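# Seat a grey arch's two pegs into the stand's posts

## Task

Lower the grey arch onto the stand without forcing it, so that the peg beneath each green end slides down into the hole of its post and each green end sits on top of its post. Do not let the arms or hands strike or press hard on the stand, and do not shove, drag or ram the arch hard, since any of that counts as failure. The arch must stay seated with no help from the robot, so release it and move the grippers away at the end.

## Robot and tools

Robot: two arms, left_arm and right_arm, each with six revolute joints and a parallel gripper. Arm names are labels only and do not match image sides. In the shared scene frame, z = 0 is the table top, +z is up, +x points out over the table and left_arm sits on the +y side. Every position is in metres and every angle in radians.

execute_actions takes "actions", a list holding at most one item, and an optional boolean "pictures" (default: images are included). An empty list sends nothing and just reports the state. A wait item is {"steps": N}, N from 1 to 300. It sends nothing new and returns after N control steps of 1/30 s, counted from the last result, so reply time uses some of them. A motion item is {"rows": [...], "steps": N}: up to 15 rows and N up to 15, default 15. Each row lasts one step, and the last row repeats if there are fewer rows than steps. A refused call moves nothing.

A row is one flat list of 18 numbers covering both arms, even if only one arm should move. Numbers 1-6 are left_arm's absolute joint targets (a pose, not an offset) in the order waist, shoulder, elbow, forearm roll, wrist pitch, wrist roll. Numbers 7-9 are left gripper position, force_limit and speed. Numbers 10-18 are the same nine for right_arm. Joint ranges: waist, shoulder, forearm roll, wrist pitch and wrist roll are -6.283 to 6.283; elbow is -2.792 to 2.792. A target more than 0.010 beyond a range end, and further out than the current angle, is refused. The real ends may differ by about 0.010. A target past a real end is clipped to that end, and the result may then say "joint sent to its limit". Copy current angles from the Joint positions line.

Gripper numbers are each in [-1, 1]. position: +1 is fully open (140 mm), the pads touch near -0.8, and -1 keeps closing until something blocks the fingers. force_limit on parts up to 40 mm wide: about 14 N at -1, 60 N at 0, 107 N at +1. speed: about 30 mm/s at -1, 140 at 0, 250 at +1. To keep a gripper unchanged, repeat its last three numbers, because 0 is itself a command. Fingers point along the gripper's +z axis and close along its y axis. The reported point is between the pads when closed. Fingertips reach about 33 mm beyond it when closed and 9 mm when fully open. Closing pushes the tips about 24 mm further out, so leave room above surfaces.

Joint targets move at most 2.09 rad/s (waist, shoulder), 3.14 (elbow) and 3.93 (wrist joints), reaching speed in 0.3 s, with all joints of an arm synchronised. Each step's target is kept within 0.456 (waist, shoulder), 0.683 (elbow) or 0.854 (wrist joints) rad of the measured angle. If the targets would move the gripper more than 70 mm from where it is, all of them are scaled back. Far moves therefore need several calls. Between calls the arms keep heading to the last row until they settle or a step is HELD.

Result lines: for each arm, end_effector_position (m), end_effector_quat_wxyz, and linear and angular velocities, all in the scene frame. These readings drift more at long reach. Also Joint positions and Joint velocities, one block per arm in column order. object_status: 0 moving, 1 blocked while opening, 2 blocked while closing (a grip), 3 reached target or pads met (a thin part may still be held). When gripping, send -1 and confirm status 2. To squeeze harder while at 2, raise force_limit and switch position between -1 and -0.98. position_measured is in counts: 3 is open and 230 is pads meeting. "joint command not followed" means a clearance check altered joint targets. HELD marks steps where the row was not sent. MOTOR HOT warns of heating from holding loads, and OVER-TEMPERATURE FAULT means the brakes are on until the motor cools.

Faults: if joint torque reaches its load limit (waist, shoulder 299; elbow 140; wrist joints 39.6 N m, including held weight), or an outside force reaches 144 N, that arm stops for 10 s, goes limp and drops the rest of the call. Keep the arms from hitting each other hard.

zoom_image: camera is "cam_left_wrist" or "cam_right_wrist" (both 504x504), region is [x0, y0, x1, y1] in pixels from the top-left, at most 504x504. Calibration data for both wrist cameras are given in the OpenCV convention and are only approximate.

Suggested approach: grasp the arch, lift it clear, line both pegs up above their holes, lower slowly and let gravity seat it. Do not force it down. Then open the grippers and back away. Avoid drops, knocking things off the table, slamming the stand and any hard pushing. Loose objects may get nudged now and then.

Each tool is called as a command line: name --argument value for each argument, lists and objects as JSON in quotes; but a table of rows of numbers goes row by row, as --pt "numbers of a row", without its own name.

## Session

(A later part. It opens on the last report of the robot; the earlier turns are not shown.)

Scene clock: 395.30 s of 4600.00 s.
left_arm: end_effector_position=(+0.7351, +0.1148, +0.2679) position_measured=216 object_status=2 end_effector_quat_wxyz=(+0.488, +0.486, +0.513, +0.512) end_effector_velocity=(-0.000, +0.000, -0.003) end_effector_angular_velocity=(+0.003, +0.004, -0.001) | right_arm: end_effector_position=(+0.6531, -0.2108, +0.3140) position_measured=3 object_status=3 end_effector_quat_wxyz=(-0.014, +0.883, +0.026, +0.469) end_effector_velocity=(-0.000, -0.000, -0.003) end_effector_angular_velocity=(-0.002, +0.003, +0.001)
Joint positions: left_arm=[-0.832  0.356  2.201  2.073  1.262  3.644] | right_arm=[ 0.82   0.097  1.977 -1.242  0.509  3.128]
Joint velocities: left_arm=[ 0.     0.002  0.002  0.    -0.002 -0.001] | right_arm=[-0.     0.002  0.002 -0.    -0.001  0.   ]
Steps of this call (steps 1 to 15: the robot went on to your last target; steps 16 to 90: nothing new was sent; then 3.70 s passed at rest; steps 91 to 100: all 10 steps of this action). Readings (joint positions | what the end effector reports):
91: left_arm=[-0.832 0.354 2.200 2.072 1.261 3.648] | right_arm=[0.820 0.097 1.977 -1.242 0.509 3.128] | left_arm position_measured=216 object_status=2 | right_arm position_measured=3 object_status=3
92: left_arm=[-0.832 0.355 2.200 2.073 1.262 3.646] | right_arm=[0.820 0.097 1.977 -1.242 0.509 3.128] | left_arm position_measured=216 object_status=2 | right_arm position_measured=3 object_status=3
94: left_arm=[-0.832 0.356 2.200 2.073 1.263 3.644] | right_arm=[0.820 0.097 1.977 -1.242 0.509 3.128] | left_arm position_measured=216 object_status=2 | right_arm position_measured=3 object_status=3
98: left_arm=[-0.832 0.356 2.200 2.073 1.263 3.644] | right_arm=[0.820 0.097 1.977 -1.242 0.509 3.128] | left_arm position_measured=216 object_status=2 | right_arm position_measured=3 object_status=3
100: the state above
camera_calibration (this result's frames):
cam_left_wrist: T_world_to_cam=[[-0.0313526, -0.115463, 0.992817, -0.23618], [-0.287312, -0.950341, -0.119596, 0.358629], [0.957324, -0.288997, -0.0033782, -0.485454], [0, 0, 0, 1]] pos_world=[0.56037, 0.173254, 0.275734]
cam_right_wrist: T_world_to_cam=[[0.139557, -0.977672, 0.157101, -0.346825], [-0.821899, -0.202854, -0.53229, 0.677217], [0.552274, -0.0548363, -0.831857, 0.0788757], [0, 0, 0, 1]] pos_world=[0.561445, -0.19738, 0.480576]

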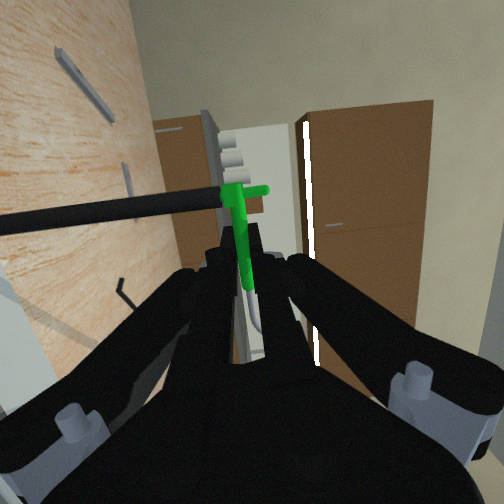

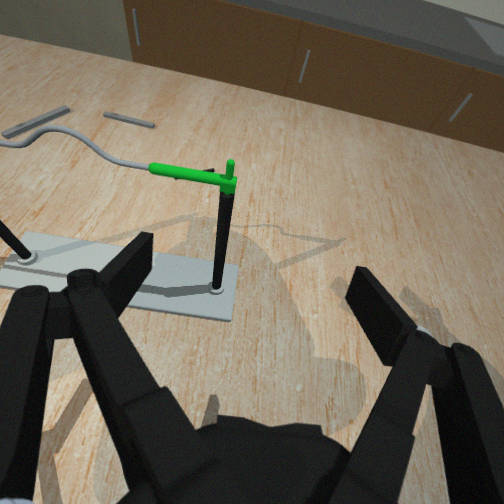

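execute_actions --actions '[{"rows": [[-0.83184,0.35672,2.20110,2.07324,1.26275,3.65254,-1,-0.3,-0.5, 0.8195,0.0973,1.9768,-1.2418,0.5093,3.1275,1,0,0]], "steps": 10}]'

zoom_image --camera "cam_right_wrist" --region '[210, 170, 246, 206]'

zoom_image --camera "cam_left_wrist" --region '[185, 175, 245, 220]'

Scene clock: 404.43 s of 4600.00 s.
left_arm: end_effector_position=(+0.7350, +0.1149, +0.2670) position_measured=216 object_status=2 end_effector_quat_wxyz=(+0.485, +0.489, +0.511, +0.514) end_effector_velocity=(+0.000, +0.000, -0.000) end_effector_angular_velocity=(+0.002, -0.000, +0.001) | right_arm: end_effector_position=(+0.6531, -0.2108, +0.3140) position_measured=3 object_status=3 end_effector_quat_wxyz=(-0.014, +0.883, +0.026, +0.469) end_effector_velocity=(+0.000, +0.000, +0.000) end_effector_angular_velocity=(+0.001, -0.000, -0.000)
Joint positions: left_arm=[-0.832  0.357  2.201  2.073  1.263  3.652] | right_arm=[ 0.82   0.097  1.977 -1.242  0.509  3.128]
Joint velocities: left_arm=[ 0.     0.001  0.    -0.     0.001  0.001] | right_arm=[-0.     0.    -0.001  0.    -0.     0.   ]
Steps of this call (steps 1 to 15: the robot went on to your last target; steps 16 to 90: nothing new was sent; then 5.80 s passed at rest; steps 91 to 100: all 10 steps of this action). Readings (joint positions | what the end effector reports):
91: left_arm=[-0.832 0.356 2.201 2.073 1.262 3.644] | right_arm=[0.820 0.097 1.977 -1.242 0.509 3.128] | left_arm position_measured=216 object_status=2 | right_arm position_measured=3 object_status=3
92: left_arm=[-0.832 0.356 2.201 2.073 1.262 3.649] | right_arm=[0.820 0.097 1.977 -1.242 0.509 3.128] | left_arm position_measured=216 object_status=2 | right_arm position_measured=3 object_status=3
94: left_arm=[-0.832 0.357 2.201 2.073 1.262 3.652] | right_arm=[0.820 0.097 1.977 -1.242 0.509 3.128] | left_arm position_measured=216 object_status=2 | right_arm position_measured=3 object_status=3
98: left_arm=[-0.832 0.357 2.201 2.073 1.263 3.652] | right_arm=[0.820 0.097 1.977 -1.242 0.509 3.128] | left_arm position_measured=216 object_status=2 | right_arm position_measured=3 object_status=3
100: the state above
camera_calibration (this result's frames):
cam_left_wrist: T_world_to_cam=[[-0.0302145, -0.125354, 0.991652, -0.234658], [-0.287327, -0.949142, -0.128735, 0.360961], [0.957356, -0.288818, -0.0073396, -0.484313], [0, 0, 0, 1]] pos_world=[0.560284, 0.17331, 0.275613]
cam_right_wrist: T_world_to_cam=[[0.139557, -0.977672, 0.157101, -0.346825], [-0.821899, -0.202854, -0.53229, 0.677217], [0.552274, -0.0548362, -0.831857, 0.0788756], [0, 0, 0, 1]] pos_world=[0.561445, -0.19738, 0.480576]

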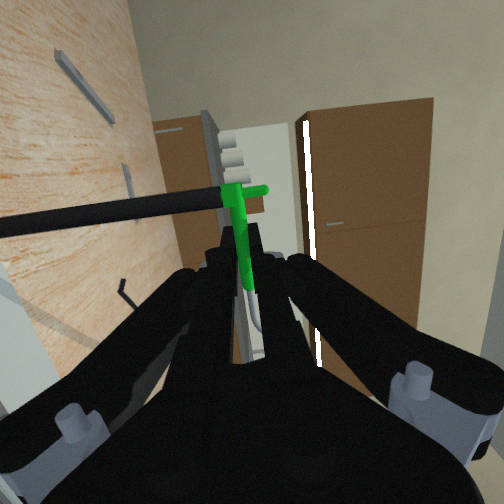

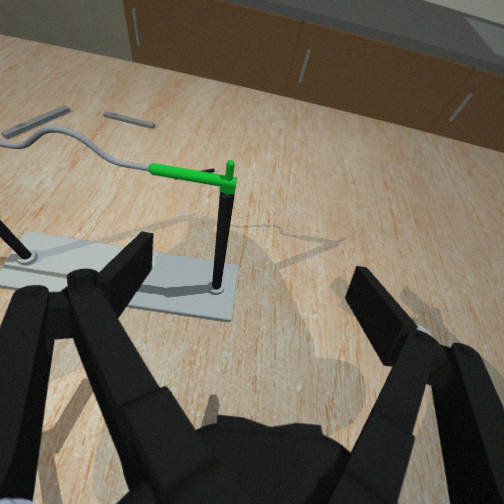

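Region (210, 170, 246, 206) of cam_right_wrist's 504x504 image, scaled by 14.000, with more detail than that image has.

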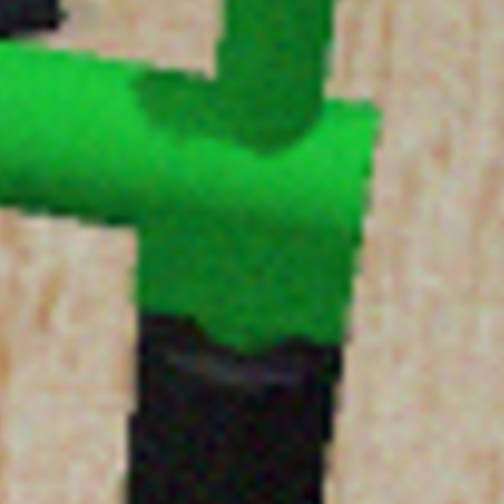

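Region (185, 175, 245, 220) of cam_left_wrist's 504x504 image, scaled by 8.400, with more detail than that image has; it fills the top 378 rows of this view, and the rest is white.

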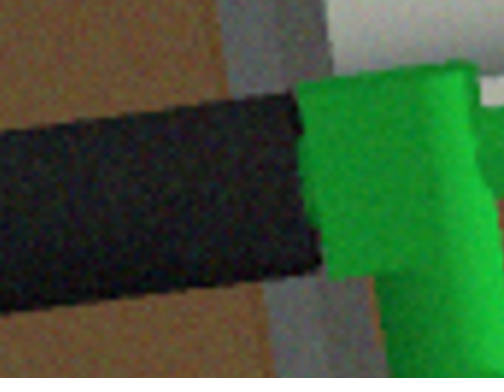

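execute_actions --actions '[{"rows": [[-0.83184,0.35672,2.20110,2.07324,1.26275,3.65254,-0.5,-0.3,-0.8, 0.8195,0.0973,1.9768,-1.2418,0.5093,3.1275,1,0,0]], "steps": 15}]'

zoom_image --camera "cam_right_wrist" --region '[210, 170, 246, 206]'

zoom_image --camera "cam_left_wrist" --region '[185, 175, 245, 220]'

Scene clock: 414.53 s of 4600.00 s.
left_arm: end_effector_position=(+0.7350, +0.1149, +0.2670) position_measured=192 object_status=0 end_effector_quat_wxyz=(+0.485, +0.489, +0.511, +0.514) end_effector_velocity=(+0.000, -0.000, +0.000) end_effector_angular_velocity=(+0.000, +0.000, -0.000) | right_arm: end_effector_position=(+0.6531, -0.2108, +0.3140) position_measured=3 object_status=3 end_effector_quat_wxyz=(-0.014, +0.883, +0.026, +0.469) end_effector_velocity=(-0.001, -0.001, -0.002) end_effector_angular_velocity=(-0.002, +0.002, +0.000)
Joint positions: left_arm=[-0.832  0.357  2.201  2.073  1.263  3.653] | right_arm=[ 0.82   0.097  1.977 -1.242  0.509  3.128]
Joint velocities: left_arm=[ 0.  0. -0.  0. -0.  0.] | right_arm=[-0.    -0.     0.003  0.    -0.    -0.001]
Steps of this call (steps 1 to 15: the robot went on to your last target; steps 16 to 90: nothing new was sent; then 6.60 s passed at rest; steps 91 to 105: all 15 steps of this action). Readings (joint positions | what the end effector reports):
91: left_arm=[-0.832 0.357 2.201 2.073 1.263 3.653] | right_arm=[0.820 0.097 1.977 -1.242 0.509 3.128] | left_arm position_measured=216 object_status=0 | right_arm position_measured=3 object_status=3
92: left_arm=[-0.832 0.357 2.201 2.073 1.263 3.653] | right_arm=[0.820 0.097 1.977 -1.242 0.509 3.128] | left_arm position_measured=216 object_status=0 | right_arm position_measured=3 object_status=3
94: left_arm=[-0.832 0.357 2.201 2.073 1.263 3.653] | right_arm=[0.820 0.097 1.977 -1.242 0.509 3.128] | left_arm position_measured=209 object_status=0 | right_arm position_measured=3 object_status=3
98: left_arm=[-0.832 0.357 2.201 2.073 1.263 3.653] | right_arm=[0.820 0.097 1.977 -1.242 0.509 3.128] | left_arm position_measured=198 object_status=0 | right_arm position_measured=3 object_status=3
105: the state above
camera_calibration (this result's frames):
cam_left_wrist: T_world_to_cam=[[-0.0303937, -0.125632, 0.991611, -0.234522], [-0.287542, -0.949034, -0.129051, 0.361125], [0.957286, -0.289052, -0.00727993, -0.484263], [0, 0, 0, 1]] pos_world=[0.560289, 0.173279, 0.275633]
cam_right_wrist: T_world_to_cam=[[0.139557, -0.977672, 0.157101, -0.346825], [-0.821899, -0.202854, -0.53229, 0.677217], [0.552274, -0.0548363, -0.831857, 0.0788756], [0, 0, 0, 1]] pos_world=[0.561445, -0.19738, 0.480576]

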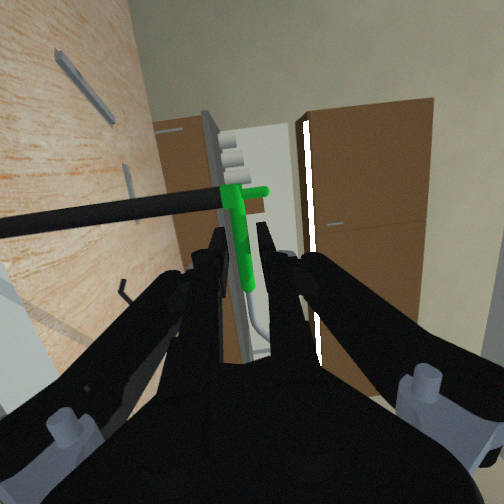

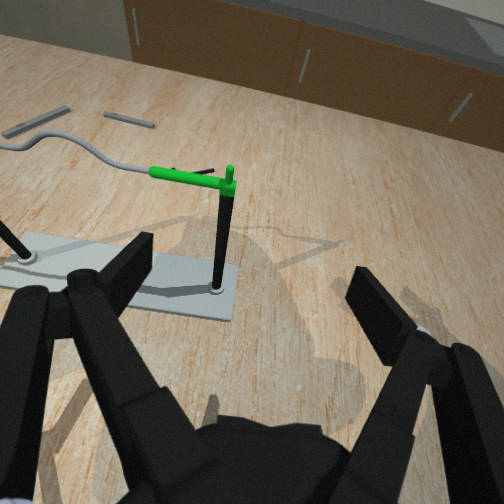

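Region (210, 170, 246, 206) of cam_right_wrist's 504x504 image, scaled by 14.000, with more detail than that image has.

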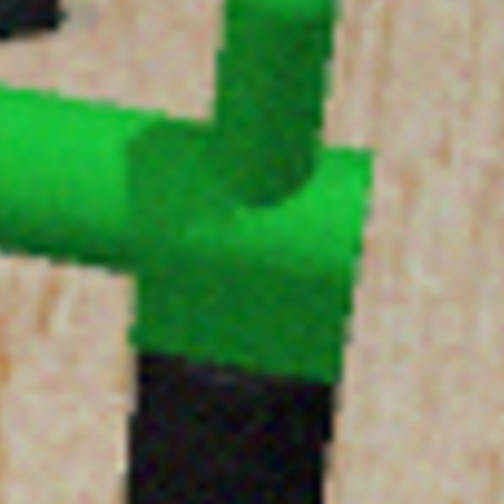

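Region (185, 175, 245, 220) of cam_left_wrist's 504x504 image, scaled by 8.400, with more detail than that image has; it fills the top 378 rows of this view, and the rest is white.

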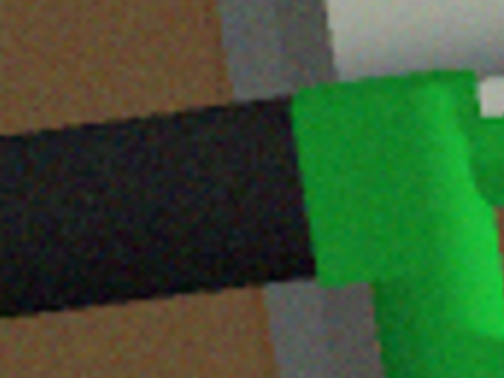

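execute_actions --actions '[{"rows": [[-0.83184,0.35672,2.20110,2.07324,1.26275,3.65254,0.3,-0.3,0.3, 0.45,0.1244,1.9466,-1.2386,0.5018,3.117,1,0,0],[-0.83184,0.35672,2.20110,2.07324,1.26275,3.65254,0.3,-0.3,0.3, 0.45,0.1244,1.9466,-1.2386,0.5018,3.117,1,0,0],[-0.83184,0.35672,2.20110,2.07324,1.26275,3.65254,0.3,-0.3,0.3, 0.45,0.1244,1.9466,-1.2386,0.5018,3.117,1,0,0],[-0.83184,0.35672,2.20110,2.07324,1.26275,3.65254,0.3,-0.3,0.3, 0.45,0.1244,1.9466,-1.2386,0.5018,3.117,1,0,0],[-0.83184,0.35672,2.20110,2.07324,1.26275,3.65254,0.3,-0.3,0.3, 0.45,0.1244,1.9466,-1.2386,0.5018,3.117,1,0,0],[-0.83184,0.35672,2.20110,2.07324,1.26275,3.65254,0.3,-0.3,0.3, 0.45,0.1244,1.9466,-1.2386,0.5018,3.117,1,0,0],[-0.92692,0.31410,2.26899,1.99528,1.32430,3.65655,0.3,-0.3,0.3, 0.45,0.1244,1.9466,-1.2386,0.5018,3.117,1,0,0]], "steps": 15}]' --pictures false

execute_actions --actions '[{"steps": 8}]'

Scene clock: 424.40 s of 4600.00 s.
left_arm: end_effector_position=(+0.6764, +0.1161, +0.2697) position_measured=91 object_status=0 end_effector_quat_wxyz=(+0.485, +0.489, +0.509, +0.517) end_effector_velocity=(-0.000, +0.003, -0.000) end_effector_angular_velocity=(-0.000, +0.000, +0.008) | right_arm: end_effector_position=(+0.7491, -0.4320, +0.3140) position_measured=3 object_status=3 end_effector_quat_wxyz=(+0.057, +0.876, -0.106, +0.467) end_effector_velocity=(+0.145, -0.552, +0.001) end_effector_angular_velocity=(-0.002, -0.003, -0.699)
Joint positions: left_arm=[-0.927  0.314  2.269  1.995  1.324  3.656] | right_arm=[ 0.511  0.12   1.952 -1.239  0.503  3.119]
Joint velocities: left_arm=[ 0.     0.     0.    -0.007  0.003  0.001] | right_arm=[-0.72   0.052 -0.059  0.006 -0.015 -0.021]
Steps of this call (steps 1 to 15: the robot went on to your last target; steps 16 to 90: nothing new was sent; then 6.37 s passed at rest; steps 91 to 105: all 15 steps of this action). Readings (joint positions | what the end effector reports):
91: left_arm=[-0.832 0.357 2.201 2.073 1.263 3.653] | right_arm=[0.819 0.097 1.977 -1.242 0.509 3.128] | left_arm position_measured=192 object_status=0 | right_arm position_measured=3 object_status=3
92: left_arm=[-0.832 0.357 2.201 2.073 1.263 3.653] | right_arm=[0.815 0.098 1.977 -1.242 0.509 3.128] | left_arm position_measured=187 object_status=0 | right_arm position_measured=3 object_status=3
94: left_arm=[-0.832 0.357 2.201 2.073 1.263 3.653] | right_arm=[0.784 0.100 1.974 -1.242 0.508 3.127] | left_arm position_measured=168 object_status=0 | right_arm position_measured=3 object_status=3
98: left_arm=[-0.836 0.355 2.204 2.070 1.265 3.653] | right_arm=[0.683 0.107 1.966 -1.241 0.507 3.124] | left_arm position_measured=131 object_status=0 | right_arm position_measured=3 object_status=3
105: the state above

Scene clock: 424.67 s of 4600.00 s.
left_arm: end_effector_position=(+0.6764, +0.1162, +0.2697) position_measured=91 object_status=3 end_effector_quat_wxyz=(+0.485, +0.489, +0.509, +0.517) end_effector_velocity=(-0.000, +0.001, -0.001) end_effector_angular_velocity=(+0.000, +0.001, +0.002) | right_arm: end_effector_position=(+0.7599, -0.4788, +0.3140) position_measured=3 object_status=3 end_effector_quat_wxyz=(+0.070, +0.873, -0.132, +0.465) end_effector_velocity=(+0.000, +0.000, -0.000) end_effector_angular_velocity=(+0.001, +0.000, -0.000)
Joint positions: left_arm=[-0.927  0.314  2.269  1.995  1.324  3.657] | right_arm=[ 0.45   0.124  1.947 -1.238  0.502  3.117]
Joint velocities: left_arm=[ 0.     0.001  0.001 -0.002  0.001 -0.   ] | right_arm=[ 0.     0.001 -0.001  0.001 -0.     0.   ]
Steps of this call (steps 1 to 8: the robot went on to your last target). Readings (joint positions | what the end effector reports):
1: left_arm=[-0.927 0.314 2.269 1.995 1.324 3.656] | right_arm=[0.487 0.122 1.950 -1.239 0.503 3.118] | left_arm position_measured=91 object_status=0 | right_arm position_measured=3 object_status=3
2: left_arm=[-0.927 0.314 2.269 1.995 1.324 3.656] | right_arm=[0.467 0.123 1.948 -1.239 0.502 3.118] | left_arm position_measured=91 object_status=0 | right_arm position_measured=3 object_status=3
4: left_arm=[-0.927 0.314 2.269 1.995 1.324 3.657] | right_arm=[0.450 0.124 1.947 -1.239 0.502 3.117] | left_arm position_measured=91 object_status=3 | right_arm position_measured=3 object_status=3
8: the state above
camera_calibration (this result's frames):
cam_left_wrist: T_world_to_cam=[[-0.0349223, -0.129882, 0.990914, -0.235059], [-0.286679, -0.948548, -0.134432, 0.346722], [0.95739, -0.288769, -0.00410889, -0.428721], [0, 0, 0, 1]] pos_world=[0.501642, 0.174551, 0.277772]
cam_right_wrist: T_world_to_cam=[[-0.212938, -0.96428, 0.157549, -0.349636], [-0.840266, 0.0984419, -0.533162, 0.869139], [0.498608, -0.245914, -0.831214, -0.0457749], [0, 0, 0, 1]] pos_world=[0.678681, -0.433964, 0.480428]

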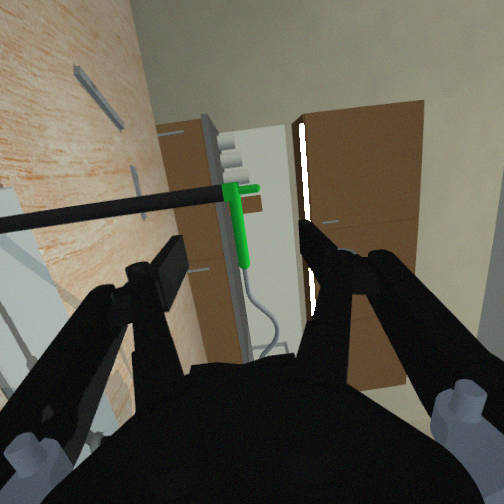

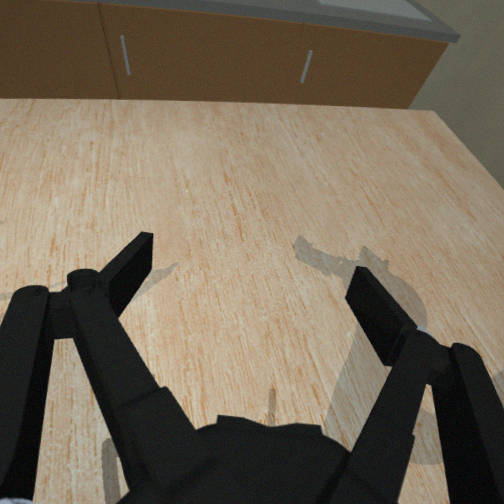

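execute_actions --actions '[{"rows": [[-1.03,0.27,2.33,1.92,1.385,3.66,0.3,-0.3,0.3, 0.45,0.1244,1.9466,-1.2386,0.5018,3.117,1,0,0]], "steps": 15}]'

Scene clock: 428.97 s of 4600.00 s.
left_arm: end_effector_position=(+0.6193, +0.1174, +0.2760) position_measured=91 object_status=3 end_effector_quat_wxyz=(+0.490, +0.489, +0.503, +0.517) end_effector_velocity=(+0.000, +0.000, +0.000) end_effector_angular_velocity=(-0.001, -0.000, +0.000) | right_arm: end_effector_position=(+0.7599, -0.4788, +0.3140) position_measured=3 object_status=3 end_effector_quat_wxyz=(+0.071, +0.873, -0.132, +0.465) end_effector_velocity=(+0.000, -0.000, +0.001) end_effector_angular_velocity=(-0.000, -0.001, -0.002)
Joint positions: left_arm=[-1.03   0.27   2.33   1.92   1.385  3.66 ] | right_arm=[ 0.45   0.124  1.947 -1.239  0.502  3.117]
Joint velocities: left_arm=[-0. -0. -0. -0.  0.  0.] | right_arm=[-0.    -0.    -0.001  0.     0.002  0.   ]
Steps of this call (steps 1 to 30: the robot went on to your last target; steps 31 to 90: nothing new was sent; then 0.80 s passed at rest; steps 91 to 105: all 15 steps of this action). Readings (joint positions | what the end effector reports):
91: left_arm=[-0.927 0.314 2.269 1.995 1.324 3.657] | right_arm=[0.450 0.124 1.947 -1.239 0.502 3.117] | left_arm position_measured=91 object_status=3 | right_arm position_measured=3 object_status=3
92: left_arm=[-0.932 0.312 2.272 1.991 1.327 3.657] | right_arm=[0.450 0.124 1.947 -1.239 0.502 3.117] | left_arm position_measured=91 object_status=3 | right_arm position_measured=3 object_status=3
94: left_arm=[-0.963 0.299 2.290 1.968 1.346 3.658] | right_arm=[0.450 0.124 1.947 -1.239 0.502 3.117] | left_arm position_measured=91 object_status=3 | right_arm position_measured=3 object_status=3
98: left_arm=[-1.029 0.270 2.330 1.921 1.384 3.660] | right_arm=[0.450 0.124 1.947 -1.239 0.502 3.117] | left_arm position_measured=91 object_status=3 | right_arm position_measured=3 object_status=3
105: the state above
camera_calibration (this result's frames):
cam_left_wrist: T_world_to_cam=[[-0.0462757, -0.131695, 0.99021, -0.235734], [-0.294287, -0.945481, -0.139499, 0.338123], [0.954596, -0.297862, 0.00499666, -0.373386], [0, 0, 0, 1]] pos_world=[0.445029, 0.177426, 0.282459]
cam_right_wrist: T_world_to_cam=[[-0.212945, -0.96426, 0.15766, -0.349678], [-0.84025, 0.0983782, -0.5332, 0.869135], [0.498633, -0.246016, -0.831168, -0.0458475], [0, 0, 0, 1]] pos_world=[0.67869, -0.433964, 0.480446]

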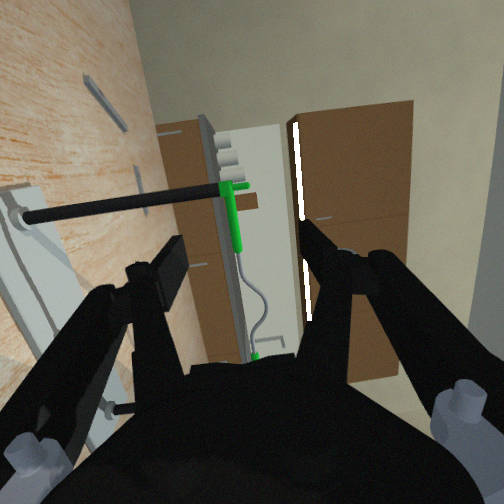

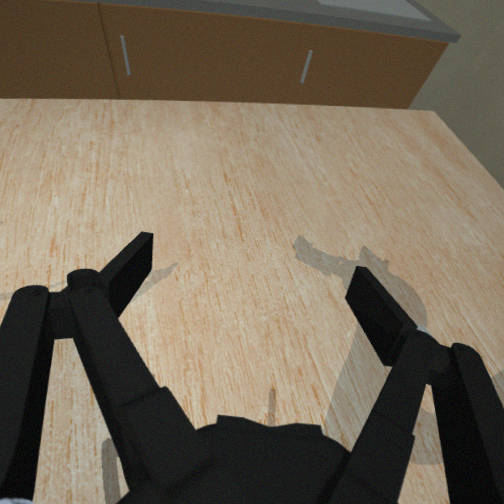

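The arch is standing upright on both posts, and both arms have moved clear of it.

finished_scene --scene 2

The scene is finished: the task was done.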